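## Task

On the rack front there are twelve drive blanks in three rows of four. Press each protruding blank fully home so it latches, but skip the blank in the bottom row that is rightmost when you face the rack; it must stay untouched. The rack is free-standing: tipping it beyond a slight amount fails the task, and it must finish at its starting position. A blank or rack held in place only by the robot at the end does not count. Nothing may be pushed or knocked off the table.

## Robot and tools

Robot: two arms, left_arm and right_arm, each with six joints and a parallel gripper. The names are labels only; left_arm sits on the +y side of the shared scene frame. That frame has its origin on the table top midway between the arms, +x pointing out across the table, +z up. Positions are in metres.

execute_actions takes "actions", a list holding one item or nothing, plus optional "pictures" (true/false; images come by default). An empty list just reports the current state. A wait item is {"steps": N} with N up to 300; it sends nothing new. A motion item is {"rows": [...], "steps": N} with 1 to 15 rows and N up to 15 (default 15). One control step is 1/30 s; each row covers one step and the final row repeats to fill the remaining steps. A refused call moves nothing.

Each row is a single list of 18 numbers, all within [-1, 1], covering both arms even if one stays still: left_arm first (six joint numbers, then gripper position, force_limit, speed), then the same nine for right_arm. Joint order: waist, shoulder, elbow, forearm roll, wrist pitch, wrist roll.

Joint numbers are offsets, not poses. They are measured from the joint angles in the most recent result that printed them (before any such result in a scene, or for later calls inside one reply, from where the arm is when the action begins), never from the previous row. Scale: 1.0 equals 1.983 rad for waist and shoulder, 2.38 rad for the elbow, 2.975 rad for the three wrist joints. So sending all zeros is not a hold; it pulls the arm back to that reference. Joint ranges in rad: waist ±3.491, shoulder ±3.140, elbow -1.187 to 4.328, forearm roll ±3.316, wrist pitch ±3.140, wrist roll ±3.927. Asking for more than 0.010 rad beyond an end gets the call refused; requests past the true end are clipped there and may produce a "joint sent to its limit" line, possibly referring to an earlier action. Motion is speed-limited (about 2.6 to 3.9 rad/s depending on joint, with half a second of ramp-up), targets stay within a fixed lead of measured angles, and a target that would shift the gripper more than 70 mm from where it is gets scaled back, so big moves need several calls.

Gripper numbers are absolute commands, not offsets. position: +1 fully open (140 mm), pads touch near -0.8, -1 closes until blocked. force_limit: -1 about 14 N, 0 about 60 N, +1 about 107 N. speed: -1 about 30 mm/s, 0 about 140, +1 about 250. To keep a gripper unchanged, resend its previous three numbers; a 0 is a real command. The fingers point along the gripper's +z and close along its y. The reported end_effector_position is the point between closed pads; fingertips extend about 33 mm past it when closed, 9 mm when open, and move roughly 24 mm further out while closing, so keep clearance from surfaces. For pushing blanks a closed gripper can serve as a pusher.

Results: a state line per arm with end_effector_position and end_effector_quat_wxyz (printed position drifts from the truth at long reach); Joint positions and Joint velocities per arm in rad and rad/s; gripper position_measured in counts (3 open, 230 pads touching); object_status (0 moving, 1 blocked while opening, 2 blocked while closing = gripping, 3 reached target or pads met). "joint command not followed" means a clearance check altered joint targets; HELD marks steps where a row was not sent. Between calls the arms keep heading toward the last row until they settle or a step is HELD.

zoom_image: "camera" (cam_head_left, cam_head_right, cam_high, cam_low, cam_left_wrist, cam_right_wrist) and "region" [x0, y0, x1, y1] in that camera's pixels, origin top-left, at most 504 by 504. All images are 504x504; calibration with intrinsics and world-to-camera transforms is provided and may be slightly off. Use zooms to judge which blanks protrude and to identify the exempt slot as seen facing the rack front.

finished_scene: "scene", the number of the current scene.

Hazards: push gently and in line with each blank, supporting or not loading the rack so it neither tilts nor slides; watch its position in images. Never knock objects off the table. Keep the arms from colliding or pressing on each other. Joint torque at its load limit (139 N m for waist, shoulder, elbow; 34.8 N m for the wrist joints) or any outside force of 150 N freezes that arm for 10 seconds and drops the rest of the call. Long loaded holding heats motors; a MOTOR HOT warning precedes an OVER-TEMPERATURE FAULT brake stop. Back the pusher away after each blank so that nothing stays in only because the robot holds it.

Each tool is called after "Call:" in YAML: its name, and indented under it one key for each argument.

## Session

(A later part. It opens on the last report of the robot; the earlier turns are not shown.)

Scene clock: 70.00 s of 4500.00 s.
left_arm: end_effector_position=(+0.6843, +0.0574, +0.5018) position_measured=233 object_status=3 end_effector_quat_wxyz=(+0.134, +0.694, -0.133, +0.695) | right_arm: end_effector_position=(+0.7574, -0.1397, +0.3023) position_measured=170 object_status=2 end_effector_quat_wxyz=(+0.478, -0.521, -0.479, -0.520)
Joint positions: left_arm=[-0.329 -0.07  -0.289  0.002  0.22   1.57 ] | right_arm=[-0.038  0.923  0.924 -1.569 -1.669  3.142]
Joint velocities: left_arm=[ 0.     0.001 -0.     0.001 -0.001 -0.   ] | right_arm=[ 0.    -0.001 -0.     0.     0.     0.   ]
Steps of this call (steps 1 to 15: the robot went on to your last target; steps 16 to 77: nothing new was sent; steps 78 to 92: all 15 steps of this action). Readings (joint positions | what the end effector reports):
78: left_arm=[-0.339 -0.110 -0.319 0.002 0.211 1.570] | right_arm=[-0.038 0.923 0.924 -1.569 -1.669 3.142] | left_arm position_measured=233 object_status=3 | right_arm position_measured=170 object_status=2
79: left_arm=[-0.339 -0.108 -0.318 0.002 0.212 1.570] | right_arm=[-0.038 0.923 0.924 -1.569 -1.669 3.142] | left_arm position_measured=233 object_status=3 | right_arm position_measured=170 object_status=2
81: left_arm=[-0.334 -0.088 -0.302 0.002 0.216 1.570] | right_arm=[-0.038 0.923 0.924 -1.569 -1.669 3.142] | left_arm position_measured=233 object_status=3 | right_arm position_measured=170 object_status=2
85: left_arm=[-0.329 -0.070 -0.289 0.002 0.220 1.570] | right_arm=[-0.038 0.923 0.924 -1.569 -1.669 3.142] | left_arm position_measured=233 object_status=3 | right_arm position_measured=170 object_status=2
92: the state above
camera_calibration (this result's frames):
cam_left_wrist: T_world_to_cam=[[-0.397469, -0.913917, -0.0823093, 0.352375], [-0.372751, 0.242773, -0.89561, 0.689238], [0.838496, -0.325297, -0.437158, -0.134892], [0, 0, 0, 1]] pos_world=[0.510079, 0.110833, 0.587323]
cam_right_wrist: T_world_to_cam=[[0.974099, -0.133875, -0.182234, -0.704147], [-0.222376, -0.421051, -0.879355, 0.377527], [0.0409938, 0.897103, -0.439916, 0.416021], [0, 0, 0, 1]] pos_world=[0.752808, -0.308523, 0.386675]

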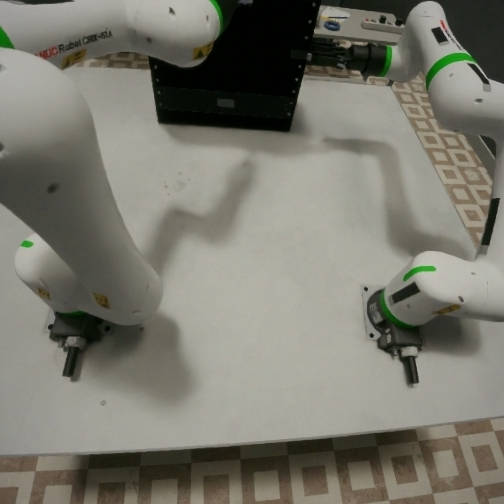

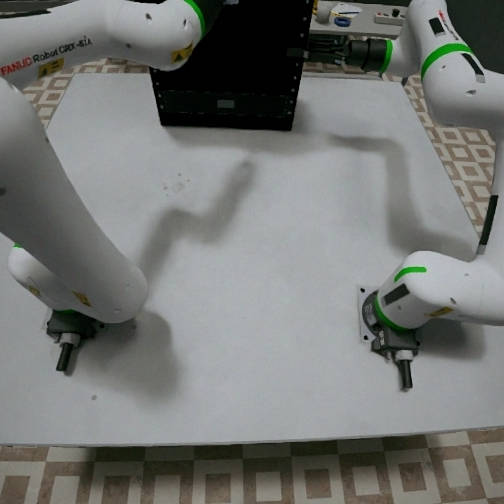

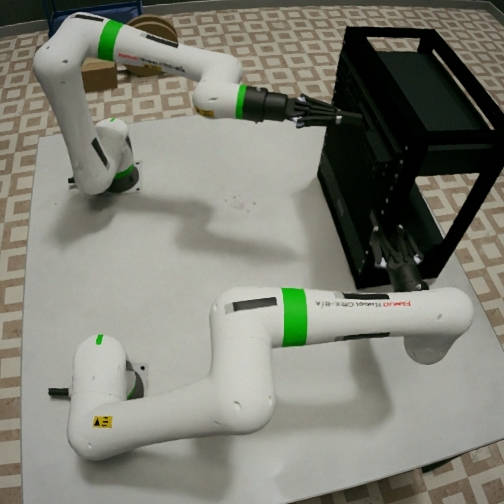

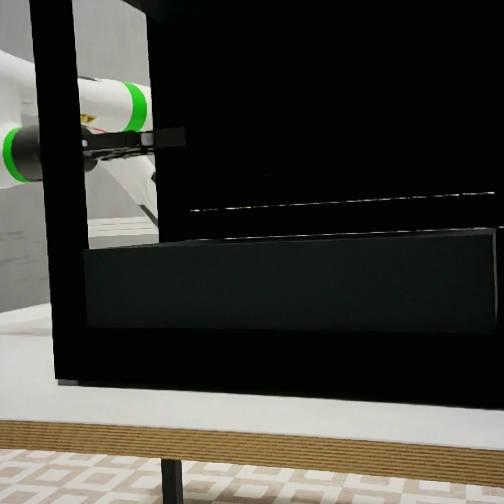

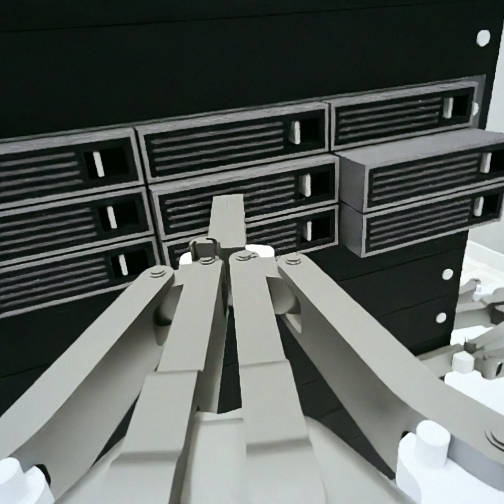

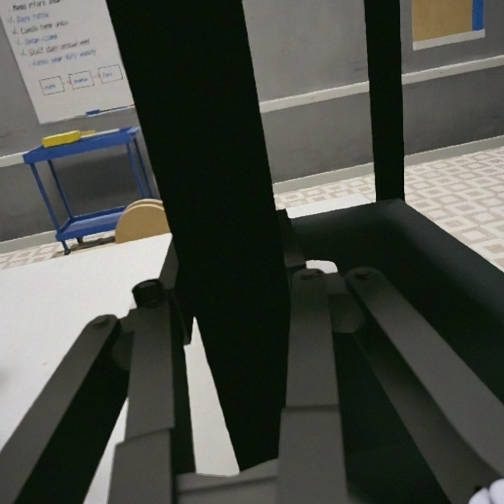

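Both moving; a few mm left.

Call:
execute_actions:
  actions:
    - {"rows":[[0.0012,0.005,0.0038,0,0,0,-1,0,0,0,0,0,0,0,0,-1,0.5,-0.5]],"steps":10}

Call:
zoom_image:
  camera: "cam_left_wrist"
  region: [100, 100, 400, 300]

Scene clock: 76.87 s of 4500.00 s.
left_arm: end_effector_position=(+0.6889, +0.0574, +0.5014) position_measured=233 object_status=3 end_effector_quat_wxyz=(+0.133, +0.694, -0.132, +0.695) | right_arm: end_effector_position=(+0.7574, -0.1397, +0.3023) position_measured=170 object_status=2 end_effector_quat_wxyz=(+0.478, -0.521, -0.479, -0.520)
Joint positions: left_arm=[-0.327 -0.06  -0.28   0.002  0.22   1.57 ] | right_arm=[-0.038  0.923  0.924 -1.569 -1.669  3.142]
Joint velocities: left_arm=[-0.002 -0.     0.001  0.     0.     0.   ] | right_arm=[-0.001 -0.001  0.     0.     0.001  0.   ]
Steps of this call (steps 1 to 15: the robot went on to your last target; steps 16 to 90: nothing new was sent; then 3.53 s passed at rest; steps 91 to 100: all 10 steps of this action). Readings (joint positions | what the end effector reports):
91: left_arm=[-0.330 -0.070 -0.289 0.002 0.220 1.570] | right_arm=[-0.038 0.923 0.924 -1.569 -1.669 3.142] | left_arm position_measured=233 object_status=3 | right_arm position_measured=170 object_status=2
92: left_arm=[-0.329 -0.068 -0.287 0.002 0.220 1.570] | right_arm=[-0.038 0.923 0.924 -1.569 -1.669 3.142] | left_arm position_measured=233 object_status=3 | right_arm position_measured=170 object_status=2
94: left_arm=[-0.328 -0.061 -0.280 0.002 0.220 1.570] | right_arm=[-0.038 0.923 0.924 -1.569 -1.669 3.142] | left_arm position_measured=233 object_status=3 | right_arm position_measured=170 object_status=2
98: left_arm=[-0.327 -0.060 -0.280 0.002 0.220 1.570] | right_arm=[-0.038 0.923 0.924 -1.569 -1.669 3.142] | left_arm position_measured=233 object_status=3 | right_arm position_measured=170 object_status=2
100: the state above
camera_calibration (this result's frames):
cam_left_wrist: T_world_to_cam=[[-0.395503, -0.914767, -0.0823298, 0.352847], [-0.374032, 0.242284, -0.895209, 0.691273], [0.838855, -0.323264, -0.437976, -0.138872], [0, 0, 0, 1]] pos_world=[0.514603, 0.110396, 0.587061]
cam_right_wrist: T_world_to_cam=[[0.9741, -0.133856, -0.182238, -0.704137], [-0.222376, -0.421141, -0.879312, 0.377464], [0.0409532, 0.897063, -0.44, 0.416068], [0, 0, 0, 1]] pos_world=[0.7528, -0.308527, 0.386657]

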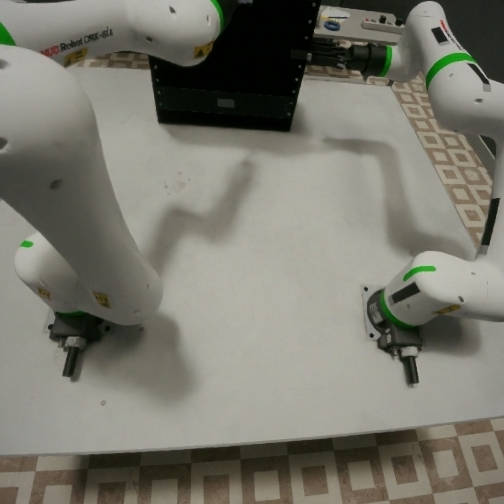

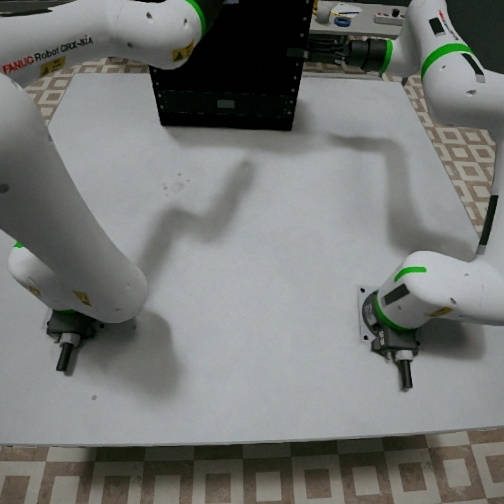

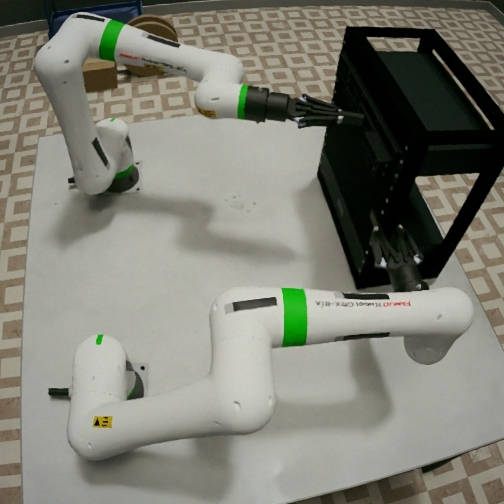

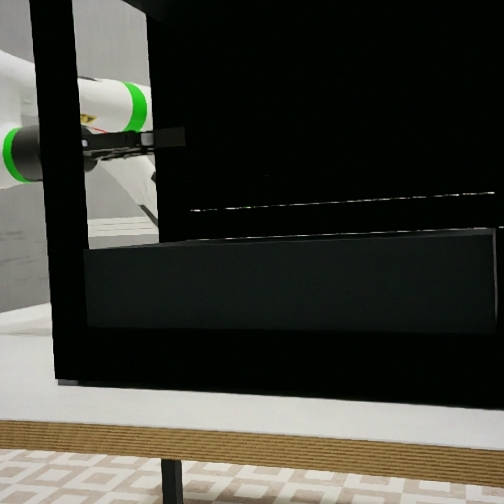

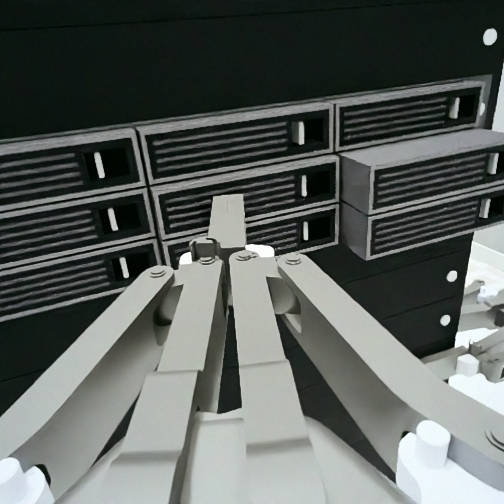

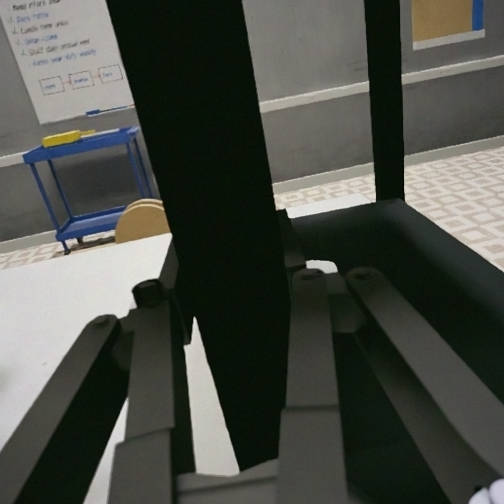

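Region (100, 100, 400, 300) of cam_left_wrist's 504x504 image, scaled by 1.680, with more detail than that image has.

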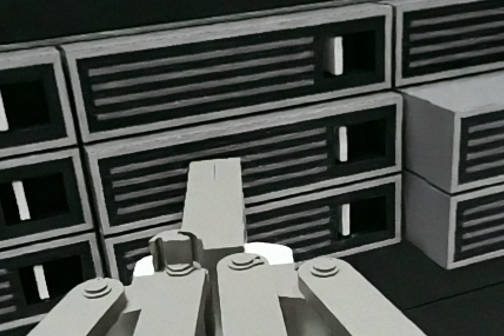

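Call:
execute_actions:
  actions:
    - {"rows":[[0.0006,0.0025,0.0021,0,0,0,-1,0,0,0,0,0,0,0,0,-1,0.5,-0.5]],"steps":10}

Call:
zoom_image:
  camera: "cam_left_wrist"
  region: [100, 100, 400, 300]

Scene clock: 80.93 s of 4500.00 s.
left_arm: end_effector_position=(+0.6912, +0.0574, +0.5015) position_measured=233 object_status=3 end_effector_quat_wxyz=(+0.132, +0.694, -0.132, +0.695) | right_arm: end_effector_position=(+0.7574, -0.1397, +0.3023) position_measured=170 object_status=2 end_effector_quat_wxyz=(+0.478, -0.521, -0.479, -0.520)
Joint positions: left_arm=[-0.326 -0.055 -0.275  0.002  0.22   1.57 ] | right_arm=[-0.038  0.923  0.924 -1.569 -1.669  3.142]
Joint velocities: left_arm=[-0.001 -0.001 -0.001  0.    -0.     0.   ] | right_arm=[-0.  0.  0. -0. -0.  0.]
Steps of this call (steps 1 to 15: the robot went on to your last target; steps 16 to 90: nothing new was sent; then 0.73 s passed at rest; steps 91 to 100: all 10 steps of this action). Readings (joint positions | what the end effector reports):
91: left_arm=[-0.327 -0.060 -0.279 0.002 0.220 1.570] | right_arm=[-0.038 0.923 0.924 -1.569 -1.669 3.142] | left_arm position_measured=233 object_status=3 | right_arm position_measured=170 object_status=2
92: left_arm=[-0.327 -0.059 -0.278 0.002 0.220 1.570] | right_arm=[-0.038 0.923 0.924 -1.569 -1.669 3.142] | left_arm position_measured=233 object_status=3 | right_arm position_measured=170 object_status=2
94: left_arm=[-0.326 -0.056 -0.275 0.002 0.220 1.570] | right_arm=[-0.038 0.923 0.924 -1.569 -1.669 3.142] | left_arm position_measured=233 object_status=3 | right_arm position_measured=170 object_status=2
98: left_arm=[-0.326 -0.055 -0.275 0.002 0.220 1.570] | right_arm=[-0.038 0.923 0.924 -1.569 -1.669 3.142] | left_arm position_measured=233 object_status=3 | right_arm position_measured=170 object_status=2
100: the state above
camera_calibration (this result's frames):
cam_left_wrist: T_world_to_cam=[[-0.394374, -0.915259, -0.0822823, 0.353071], [-0.374299, 0.241764, -0.895238, 0.692511], [0.839267, -0.322261, -0.437926, -0.141156], [0, 0, 0, 1]] pos_world=[0.516916, 0.110238, 0.587198]
cam_right_wrist: T_world_to_cam=[[0.974099, -0.133875, -0.182234, -0.704147], [-0.222376, -0.421051, -0.879355, 0.377527], [0.0409938, 0.897103, -0.439915, 0.416021], [0, 0, 0, 1]] pos_world=[0.752808, -0.308523, 0.386675]

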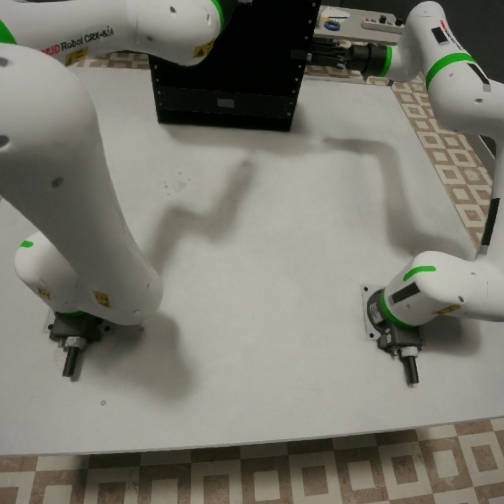

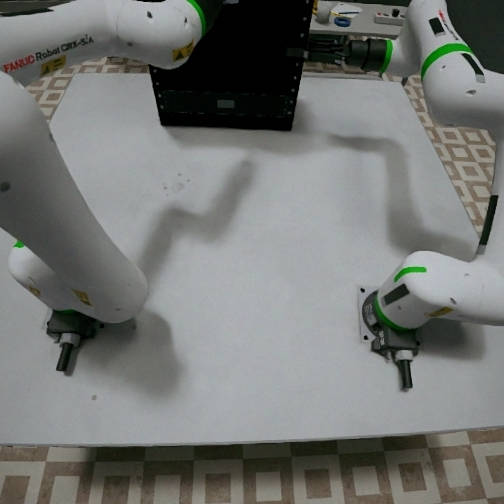

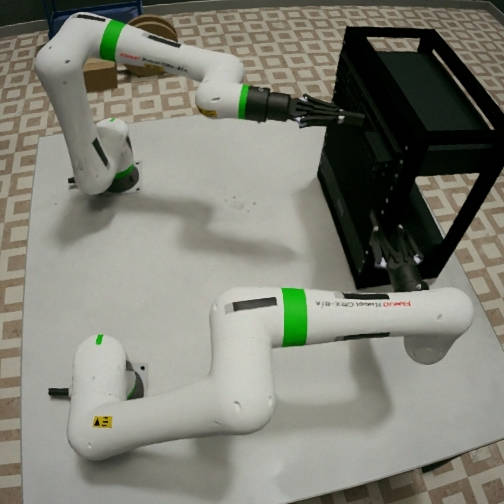

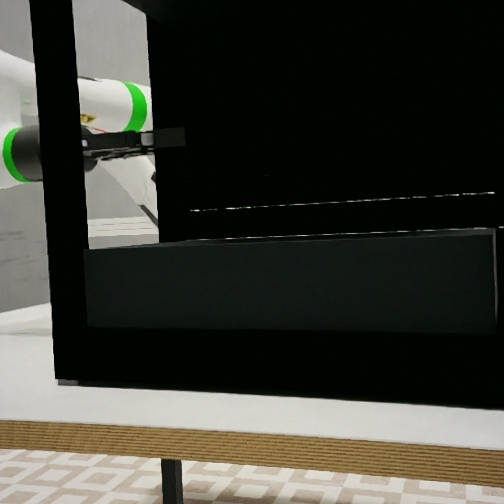

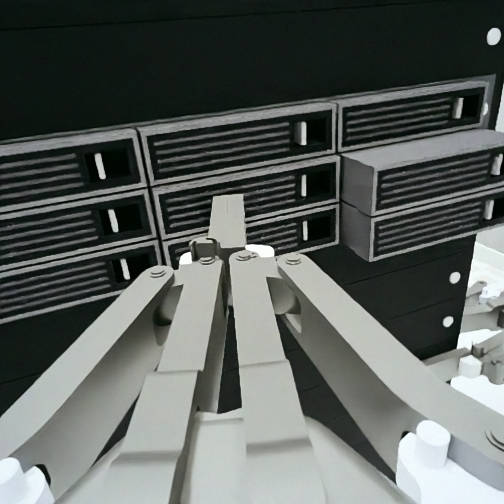

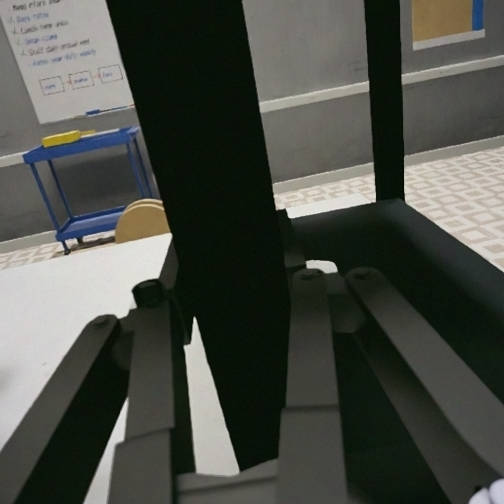

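Region (100, 100, 400, 300) of cam_left_wrist's 504x504 image, scaled by 1.680, with more detail than that image has.

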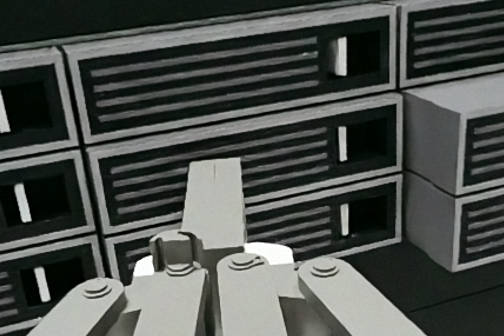

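Call:
execute_actions:
  actions:
    - {"rows":[[0.0005,0.002,0.0017,0,0,0,-1,0,0,0,0,0,0,0,0,-1,0.5,-0.5]],"steps":10}

Call:
zoom_image:
  camera: "cam_left_wrist"
  region: [100, 100, 400, 300]

Scene clock: 84.20 s of 4500.00 s.
left_arm: end_effector_position=(+0.6931, +0.0574, +0.5016) position_measured=233 object_status=3 end_effector_quat_wxyz=(+0.132, +0.694, -0.131, +0.695) | right_arm: end_effector_position=(+0.7574, -0.1397, +0.3023) position_measured=170 object_status=2 end_effector_quat_wxyz=(+0.478, -0.521, -0.479, -0.520)
Joint positions: left_arm=[-0.325 -0.052 -0.27   0.002  0.22   1.57 ] | right_arm=[-0.038  0.923  0.924 -1.569 -1.669  3.142]
Joint velocities: left_arm=[ 0.001  0.001  0.001 -0.     0.002  0.   ] | right_arm=[-0.001  0.     0.    -0.     0.001 -0.   ]
Steps of this call (steps 1 to 15: the robot went on to your last target; steps 16 to 88: nothing new was sent; steps 89 to 98: all 10 steps of this action). Readings (joint positions | what the end effector reports):
89: left_arm=[-0.326 -0.055 -0.274 0.002 0.220 1.570] | right_arm=[-0.038 0.923 0.924 -1.569 -1.669 3.142] | left_arm position_measured=233 object_status=3 | right_arm position_measured=170 object_status=2
90: left_arm=[-0.326 -0.054 -0.273 0.002 0.220 1.570] | right_arm=[-0.038 0.923 0.924 -1.569 -1.669 3.142] | left_arm position_measured=233 object_status=3 | right_arm position_measured=170 object_status=2
92: left_arm=[-0.325 -0.052 -0.271 0.002 0.220 1.570] | right_arm=[-0.038 0.923 0.924 -1.569 -1.669 3.142] | left_arm position_measured=233 object_status=3 | right_arm position_measured=170 object_status=2
96: left_arm=[-0.325 -0.052 -0.270 0.002 0.220 1.570] | right_arm=[-0.038 0.923 0.924 -1.569 -1.669 3.142] | left_arm position_measured=233 object_status=3 | right_arm position_measured=170 object_status=2
98: the state above
camera_calibration (this result's frames):
cam_left_wrist: T_world_to_cam=[[-0.393582, -0.915594, -0.0823472, 0.353294], [-0.374513, 0.241505, -0.895218, 0.693464], [0.839543, -0.321502, -0.437954, -0.142891], [0, 0, 0, 1]] pos_world=[0.518725, 0.110059, 0.587315]
cam_right_wrist: T_world_to_cam=[[0.974101, -0.133856, -0.182238, -0.704138], [-0.222376, -0.421141, -0.879312, 0.377463], [0.0409531, 0.897063, -0.44, 0.416068], [0, 0, 0, 1]] pos_world=[0.7528, -0.308527, 0.386657]

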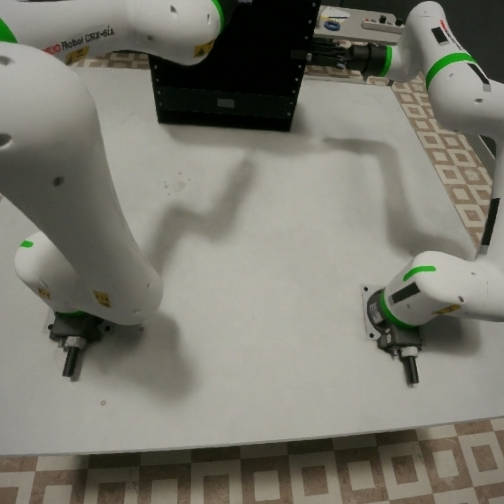

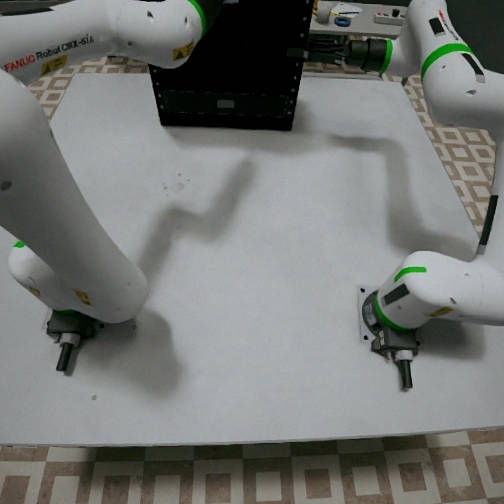

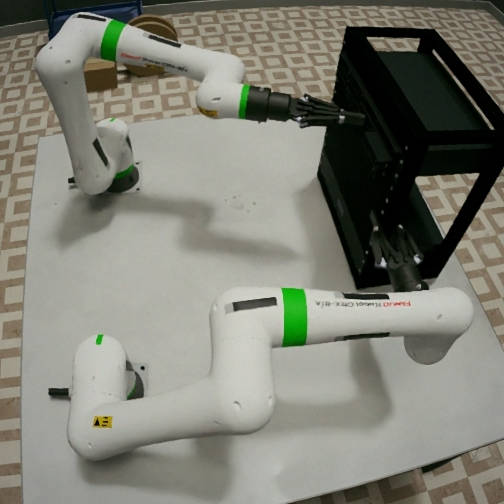

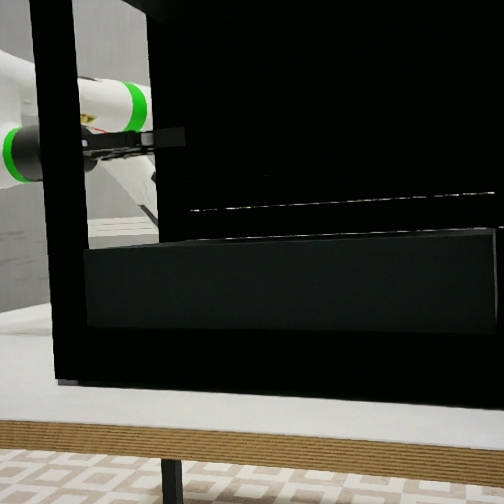

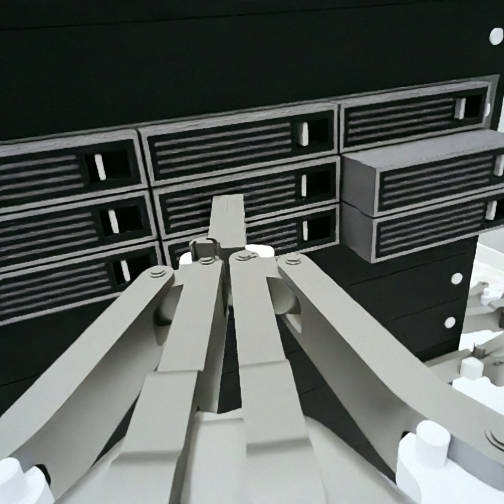

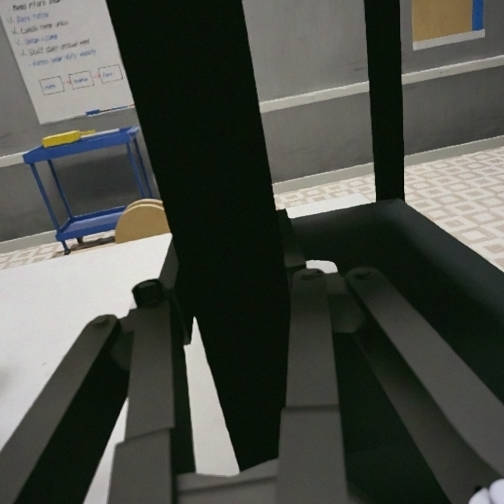

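Region (100, 100, 400, 300) of cam_left_wrist's 504x504 image, scaled by 1.680, with more detail than that image has.

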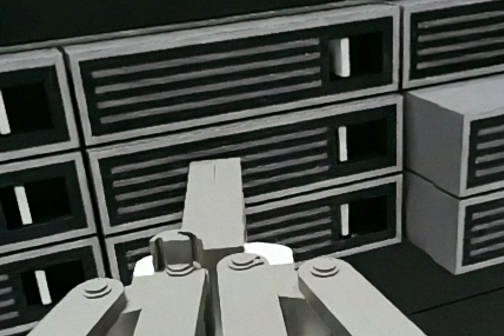

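Still moving in.

Call:
execute_actions:
  actions:
    - {"rows":[[0.0005,0.002,0.0017,0,0,0,-1,0,0,0,0,0,0,0,0,-1,0.5,-0.5]],"steps":10}

Call:
zoom_image:
  camera: "cam_left_wrist"
  region: [100, 100, 400, 300]

Scene clock: 87.70 s of 4500.00 s.
left_arm: end_effector_position=(+0.6950, +0.0575, +0.5018) position_measured=233 object_status=3 end_effector_quat_wxyz=(+0.132, +0.694, -0.131, +0.695) | right_arm: end_effector_position=(+0.7574, -0.1397, +0.3023) position_measured=170 object_status=2 end_effector_quat_wxyz=(+0.478, -0.521, -0.479, -0.520)
Joint positions: left_arm=[-0.324 -0.048 -0.266  0.002  0.22   1.57 ] | right_arm=[-0.038  0.923  0.924 -1.569 -1.669  3.142]
Joint velocities: left_arm=[-0.001  0.    -0.    -0.     0.001 -0.   ] | right_arm=[ 0.001  0.001 -0.     0.001  0.    -0.   ]
Steps of this call (steps 1 to 15: the robot went on to your last target; steps 16 to 90: nothing new was sent; then 0.17 s passed at rest; steps 91 to 100: all 10 steps of this action). Readings (joint positions | what the end effector reports):
91: left_arm=[-0.325 -0.051 -0.270 0.002 0.220 1.570] | right_arm=[-0.038 0.923 0.924 -1.569 -1.669 3.142] | left_arm position_measured=233 object_status=3 | right_arm position_measured=170 object_status=2
92: left_arm=[-0.325 -0.050 -0.269 0.002 0.220 1.570] | right_arm=[-0.038 0.923 0.924 -1.569 -1.669 3.142] | left_arm position_measured=233 object_status=3 | right_arm position_measured=170 object_status=2
94: left_arm=[-0.324 -0.048 -0.267 0.002 0.220 1.570] | right_arm=[-0.038 0.923 0.924 -1.569 -1.669 3.142] | left_arm position_measured=233 object_status=3 | right_arm position_measured=170 object_status=2
98: left_arm=[-0.324 -0.048 -0.266 0.002 0.220 1.570] | right_arm=[-0.038 0.923 0.924 -1.569 -1.669 3.142] | left_arm position_measured=233 object_status=3 | right_arm position_measured=170 object_status=2
100: the state above
camera_calibration (this result's frames):
cam_left_wrist: T_world_to_cam=[[-0.392636, -0.916005, -0.0822878, 0.353462], [-0.374604, 0.241, -0.895316, 0.694481], [0.839945, -0.320708, -0.437765, -0.144814], [0, 0, 0, 1]] pos_world=[0.520574, 0.109961, 0.587471]
cam_right_wrist: T_world_to_cam=[[0.974099, -0.133875, -0.182234, -0.704148], [-0.222376, -0.42105, -0.879355, 0.377527], [0.040994, 0.897103, -0.439915, 0.416021], [0, 0, 0, 1]] pos_world=[0.752808, -0.308523, 0.386675]

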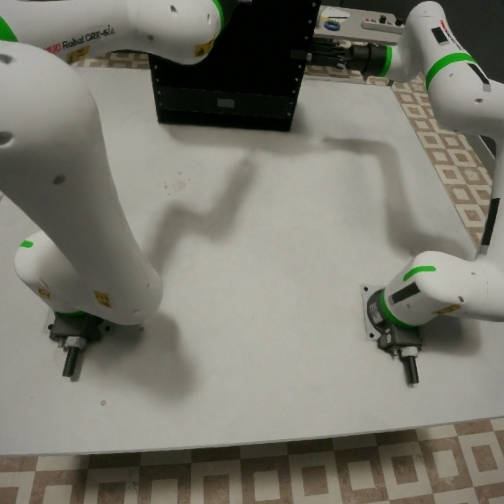

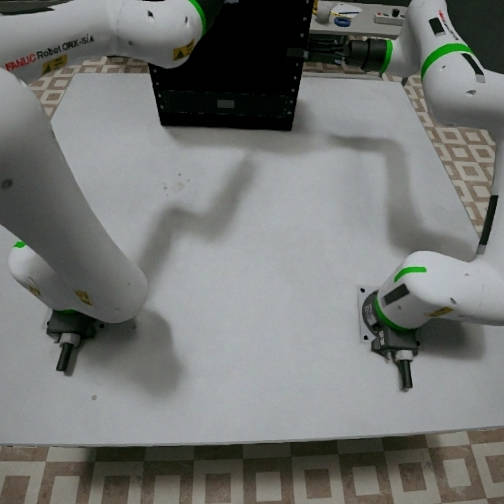

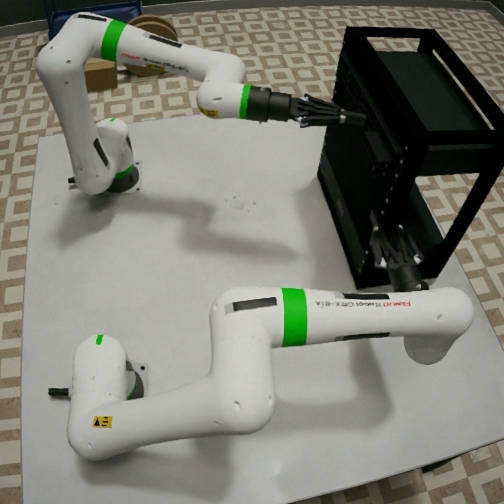

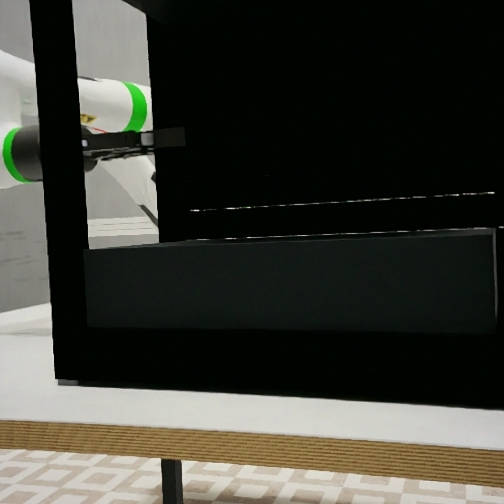

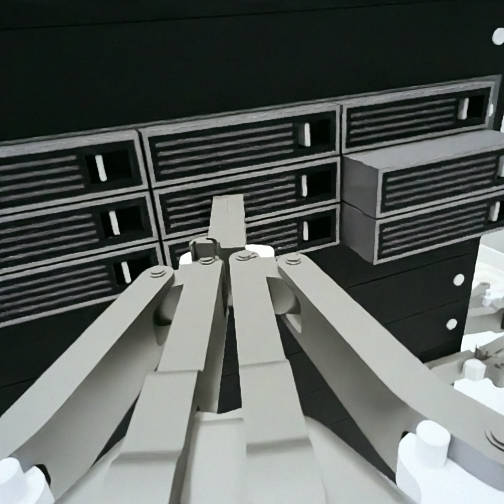

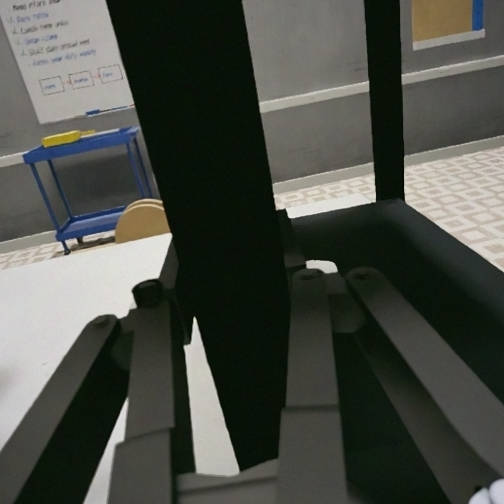

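Region (100, 100, 400, 300) of cam_left_wrist's 504x504 image, scaled by 1.680, with more detail than that image has.

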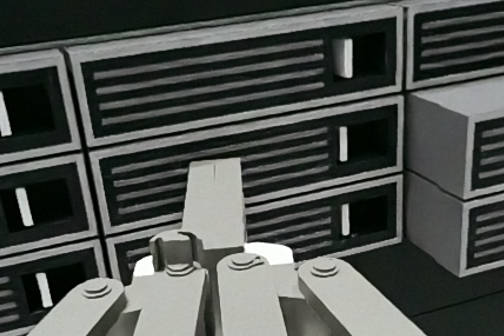

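Call:
execute_actions:
  actions:
    - {"rows":[[0.0005,0.002,0.0017,0,0,0,-1,0,0,0,0,0,0,0,0,-1,0.5,-0.5]],"steps":10}

Call:
zoom_image:
  camera: "cam_left_wrist"
  region: [100, 100, 400, 300]

Scene clock: 94.00 s of 4500.00 s.
left_arm: end_effector_position=(+0.6969, +0.0575, +0.5019) position_measured=233 object_status=3 end_effector_quat_wxyz=(+0.131, +0.695, -0.131, +0.695) | right_arm: end_effector_position=(+0.7574, -0.1397, +0.3023) position_measured=170 object_status=2 end_effector_quat_wxyz=(+0.478, -0.521, -0.479, -0.520)
Joint positions: left_arm=[-0.323 -0.044 -0.262  0.001  0.22   1.57 ] | right_arm=[-0.038  0.923  0.924 -1.569 -1.669  3.142]
Joint velocities: left_arm=[ 0.001  0.001  0.001  0.001  0.002 -0.   ] | right_arm=[-0.002  0.     0.    -0.    -0.     0.   ]
Steps of this call (steps 1 to 15: the robot went on to your last target; steps 16 to 90: nothing new was sent; then 2.97 s passed at rest; steps 91 to 100: all 10 steps of this action). Readings (joint positions | what the end effector reports):
91: left_arm=[-0.324 -0.048 -0.266 0.002 0.220 1.570] | right_arm=[-0.038 0.923 0.924 -1.569 -1.669 3.142] | left_arm position_measured=233 object_status=3 | right_arm position_measured=170 object_status=2
92: left_arm=[-0.324 -0.046 -0.265 0.001 0.220 1.570] | right_arm=[-0.038 0.923 0.924 -1.569 -1.669 3.142] | left_arm position_measured=233 object_status=3 | right_arm position_measured=170 object_status=2
94: left_arm=[-0.323 -0.044 -0.263 0.001 0.220 1.570] | right_arm=[-0.038 0.923 0.924 -1.569 -1.669 3.142] | left_arm position_measured=233 object_status=3 | right_arm position_measured=170 object_status=2
98: left_arm=[-0.323 -0.044 -0.262 0.001 0.220 1.570] | right_arm=[-0.038 0.923 0.924 -1.569 -1.669 3.142] | left_arm position_measured=233 object_status=3 | right_arm position_measured=170 object_status=2
100: the state above
camera_calibration (this result's frames):
cam_left_wrist: T_world_to_cam=[[-0.391837, -0.916341, -0.0823577, 0.353688], [-0.374829, 0.240746, -0.89529, 0.695415], [0.840219, -0.319938, -0.437804, -0.146549], [0, 0, 0, 1]] pos_world=[0.522383, 0.109793, 0.587567]
cam_right_wrist: T_world_to_cam=[[0.9741, -0.133856, -0.182239, -0.704137], [-0.222376, -0.421141, -0.879312, 0.377464], [0.0409529, 0.897063, -0.44, 0.416068], [0, 0, 0, 1]] pos_world=[0.7528, -0.308527, 0.386657]

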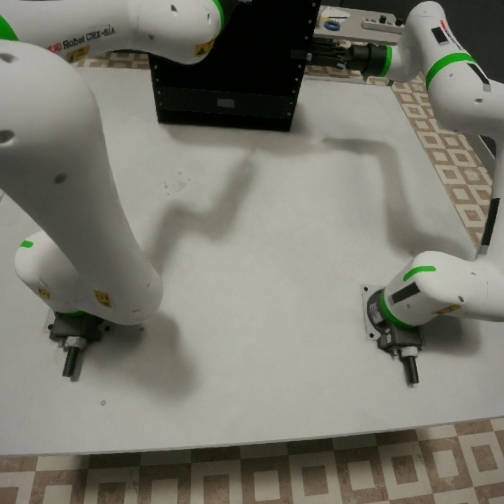

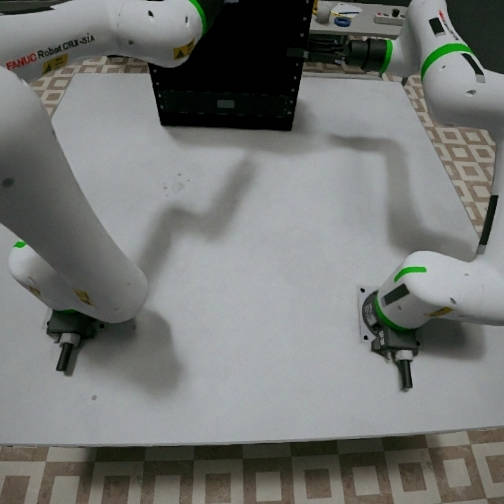

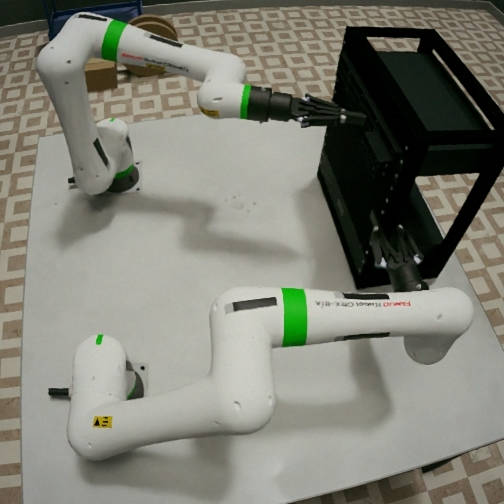

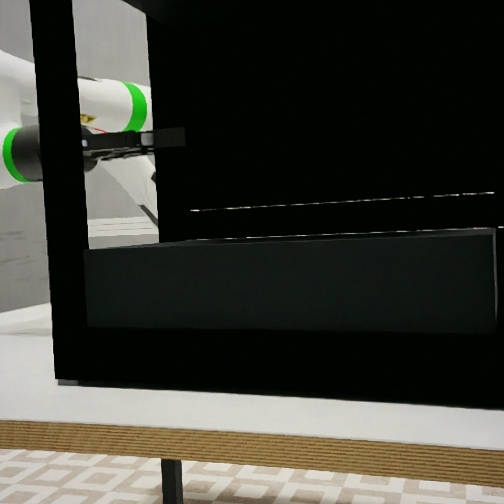

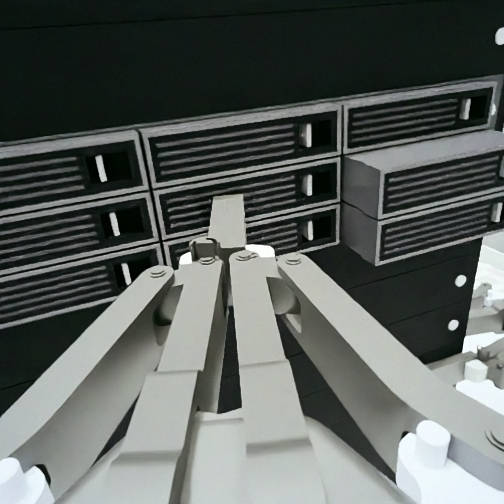

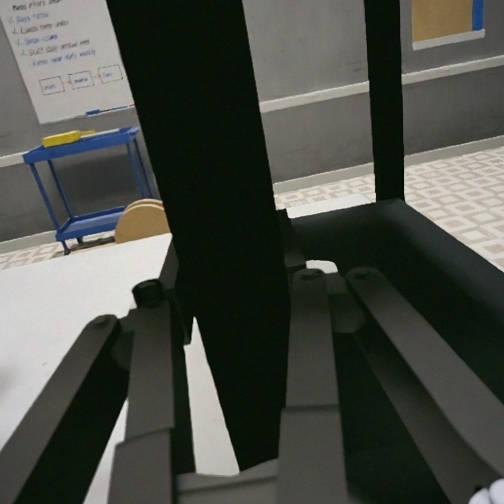

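Region (100, 100, 400, 300) of cam_left_wrist's 504x504 image, scaled by 1.680, with more detail than that image has.

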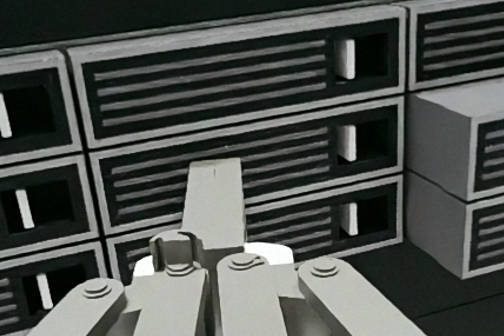

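Call:
execute_actions:
  actions:
    - {"rows":[[-0.02,-0.07,-0.05,0,0,0,-1,0,0,0,0,0,0,0,0,-1,0.5,-0.5]],"steps":12}
  pictures: false

Call:
execute_actions:
  actions:
    - {"rows":[[-0.057,0.09,0.07,0,-0.0095,-0.528,-1,0,0,0,0,0,0,0,0,-1,0.5,-0.5]]}
  pictures: false

Call:
execute_actions:
  actions:
    - {"steps":25}

Scene clock: 101.83 s of 4500.00 s.
left_arm: end_effector_position=(+0.6305, +0.0537, +0.5110) position_measured=233 object_status=3 end_effector_quat_wxyz=(+0.146, +0.685, -0.143, +0.699) | right_arm: end_effector_position=(+0.7574, -0.1397, +0.3023) position_measured=170 object_status=2 end_effector_quat_wxyz=(+0.478, -0.521, -0.479, -0.520)
Joint positions: left_arm=[-0.363 -0.182 -0.381  0.001  0.22   1.57 ] | right_arm=[-0.038  0.923  0.924 -1.569 -1.669  3.142]
Joint velocities: left_arm=[ 0.001 -0.001 -0.004  0.    -0.001 -0.   ] | right_arm=[-0.    -0.    -0.     0.001  0.     0.   ]
Steps of this call (steps 1 to 15: the robot went on to your last target; steps 16 to 90: nothing new was sent; then 4.43 s passed at rest; steps 91 to 102: all 12 steps of this action). Readings (joint positions | what the end effector reports):
91: left_arm=[-0.323 -0.044 -0.262 0.002 0.220 1.570] | right_arm=[-0.038 0.923 0.924 -1.569 -1.669 3.142] | left_arm position_measured=233 object_status=3 | right_arm position_measured=170 object_status=2
92: left_arm=[-0.323 -0.046 -0.264 0.002 0.220 1.570] | right_arm=[-0.038 0.923 0.924 -1.569 -1.669 3.142] | left_arm position_measured=233 object_status=3 | right_arm position_measured=170 object_status=2
94: left_arm=[-0.329 -0.066 -0.282 0.002 0.220 1.570] | right_arm=[-0.038 0.923 0.924 -1.569 -1.669 3.142] | left_arm position_measured=233 object_status=3 | right_arm position_measured=170 object_status=2
98: left_arm=[-0.355 -0.156 -0.358 0.002 0.220 1.570] | right_arm=[-0.038 0.923 0.924 -1.569 -1.669 3.142] | left_arm position_measured=233 object_status=3 | right_arm position_measured=170 object_status=2
102: the state above

Scene clock: 102.33 s of 4500.00 s.
left_arm: end_effector_position=(+0.6413, -0.0068, +0.5056) position_measured=233 object_status=3 end_effector_quat_wxyz=(-0.121, +0.562, -0.430, +0.696) | right_arm: end_effector_position=(+0.7574, -0.1397, +0.3023) position_measured=170 object_status=2 end_effector_quat_wxyz=(+0.478, -0.521, -0.479, -0.520)
Joint positions: left_arm=[-0.431 -0.071 -0.276  0.001  0.203  0.744] | right_arm=[-0.038  0.923  0.924 -1.569 -1.669  3.142]
Joint velocities: left_arm=[-0.201  0.302  0.278 -0.    -0.049 -3.299] | right_arm=[-0.001 -0.     0.    -0.    -0.    -0.   ]
Steps of this call (steps 1 to 15: all 15 steps of this action). Readings (joint positions | what the end effector reports):
1: left_arm=[-0.363 -0.182 -0.381 0.001 0.220 1.570] | right_arm=[-0.038 0.923 0.924 -1.569 -1.669 3.142] | left_arm position_measured=233 object_status=3 | right_arm position_measured=170 object_status=2
2: left_arm=[-0.363 -0.182 -0.381 0.001 0.220 1.567] | right_arm=[-0.038 0.923 0.924 -1.569 -1.669 3.142] | left_arm position_measured=233 object_status=3 | right_arm position_measured=170 object_status=2
4: left_arm=[-0.366 -0.176 -0.375 0.001 0.219 1.535] | right_arm=[-0.038 0.923 0.924 -1.569 -1.669 3.142] | left_arm position_measured=233 object_status=3 | right_arm position_measured=170 object_status=2
8: left_arm=[-0.382 -0.149 -0.349 0.001 0.215 1.368] | right_arm=[-0.038 0.923 0.924 -1.569 -1.669 3.142] | left_arm position_measured=233 object_status=3 | right_arm position_measured=170 object_status=2
15: the state above

Scene clock: 103.17 s of 4500.00 s.
left_arm: end_effector_position=(+0.6435, -0.0466, +0.4985) position_measured=233 object_status=3 end_effector_quat_wxyz=(+0.350, -0.357, +0.618, -0.607) | right_arm: end_effector_position=(+0.7574, -0.1397, +0.3023) position_measured=170 object_status=2 end_effector_quat_wxyz=(+0.478, -0.521, -0.479, -0.520)
Joint positions: left_arm=[-0.476 -0.004 -0.215  0.001  0.192 -0.001] | right_arm=[-0.038  0.923  0.924 -1.569 -1.669  3.142]
Joint velocities: left_arm=[-0.001  0.    -0.     0.    -0.    -0.   ] | right_arm=[ 0.    -0.     0.     0.001  0.    -0.   ]
Steps of this call (steps 1 to 25: the robot went on to your last target). Readings (joint positions | what the end effector reports):
1: left_arm=[-0.438 -0.061 -0.267 0.001 0.201 0.635] | right_arm=[-0.038 0.923 0.924 -1.569 -1.669 3.142] | left_arm position_measured=233 object_status=3 | right_arm position_measured=170 object_status=2
2: left_arm=[-0.444 -0.052 -0.259 0.001 0.200 0.535] | right_arm=[-0.038 0.923 0.924 -1.569 -1.669 3.142] | left_arm position_measured=233 object_status=3 | right_arm position_measured=170 object_status=2
4: left_arm=[-0.454 -0.036 -0.244 0.001 0.197 0.360] | right_arm=[-0.038 0.923 0.924 -1.569 -1.669 3.142] | left_arm position_measured=233 object_status=3 | right_arm position_measured=170 object_status=2
8: left_arm=[-0.469 -0.014 -0.224 0.001 0.194 0.113] | right_arm=[-0.038 0.923 0.924 -1.569 -1.669 3.142] | left_arm position_measured=233 object_status=3 | right_arm position_measured=170 object_status=2
25: the state above
camera_calibration (this result's frames):
cam_left_wrist: T_world_to_cam=[[-0.00235994, 0.0964651, -0.995334, 0.48883], [0.0712422, 0.992823, 0.0960529, -0.0487532], [0.997456, -0.0706831, -0.00921538, -0.439713], [0, 0, 0, 1]] pos_world=[0.443221, -0.0298319, 0.48718]
cam_right_wrist: T_world_to_cam=[[0.974115, -0.133754, -0.182234, -0.7041], [-0.222324, -0.421078, -0.879355, 0.377476], [0.0408825, 0.897108, -0.439915, 0.416105], [0, 0, 0, 1]] pos_world=[0.752785, -0.30852, 0.386675]

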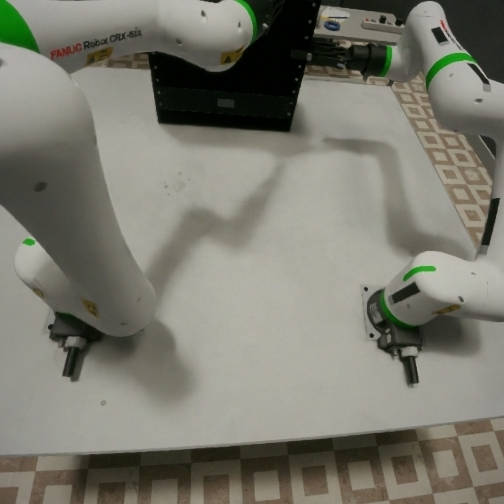

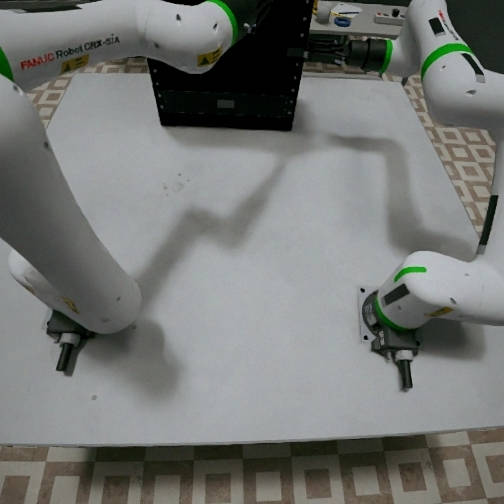

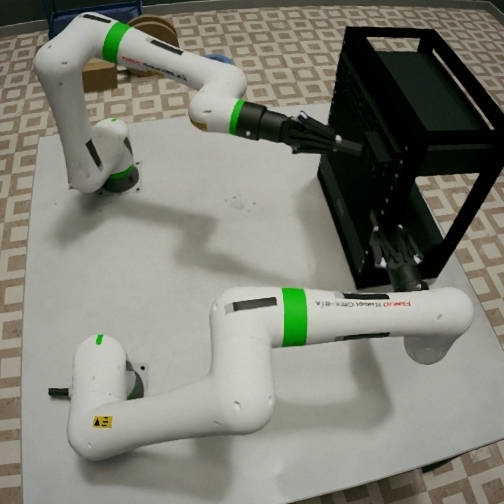

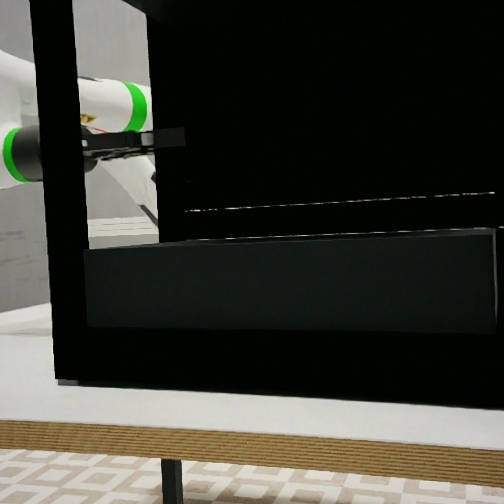

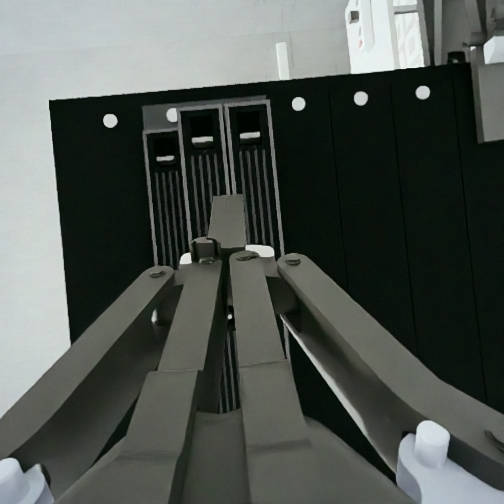

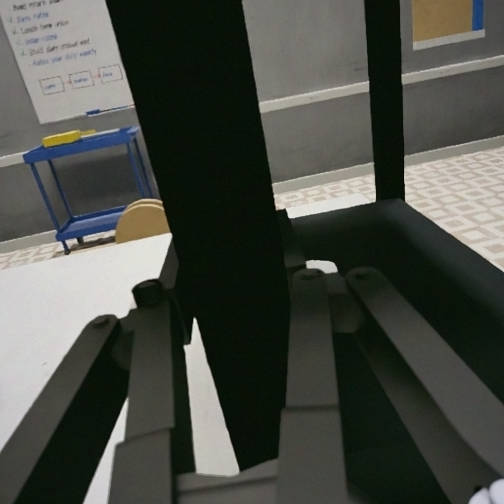

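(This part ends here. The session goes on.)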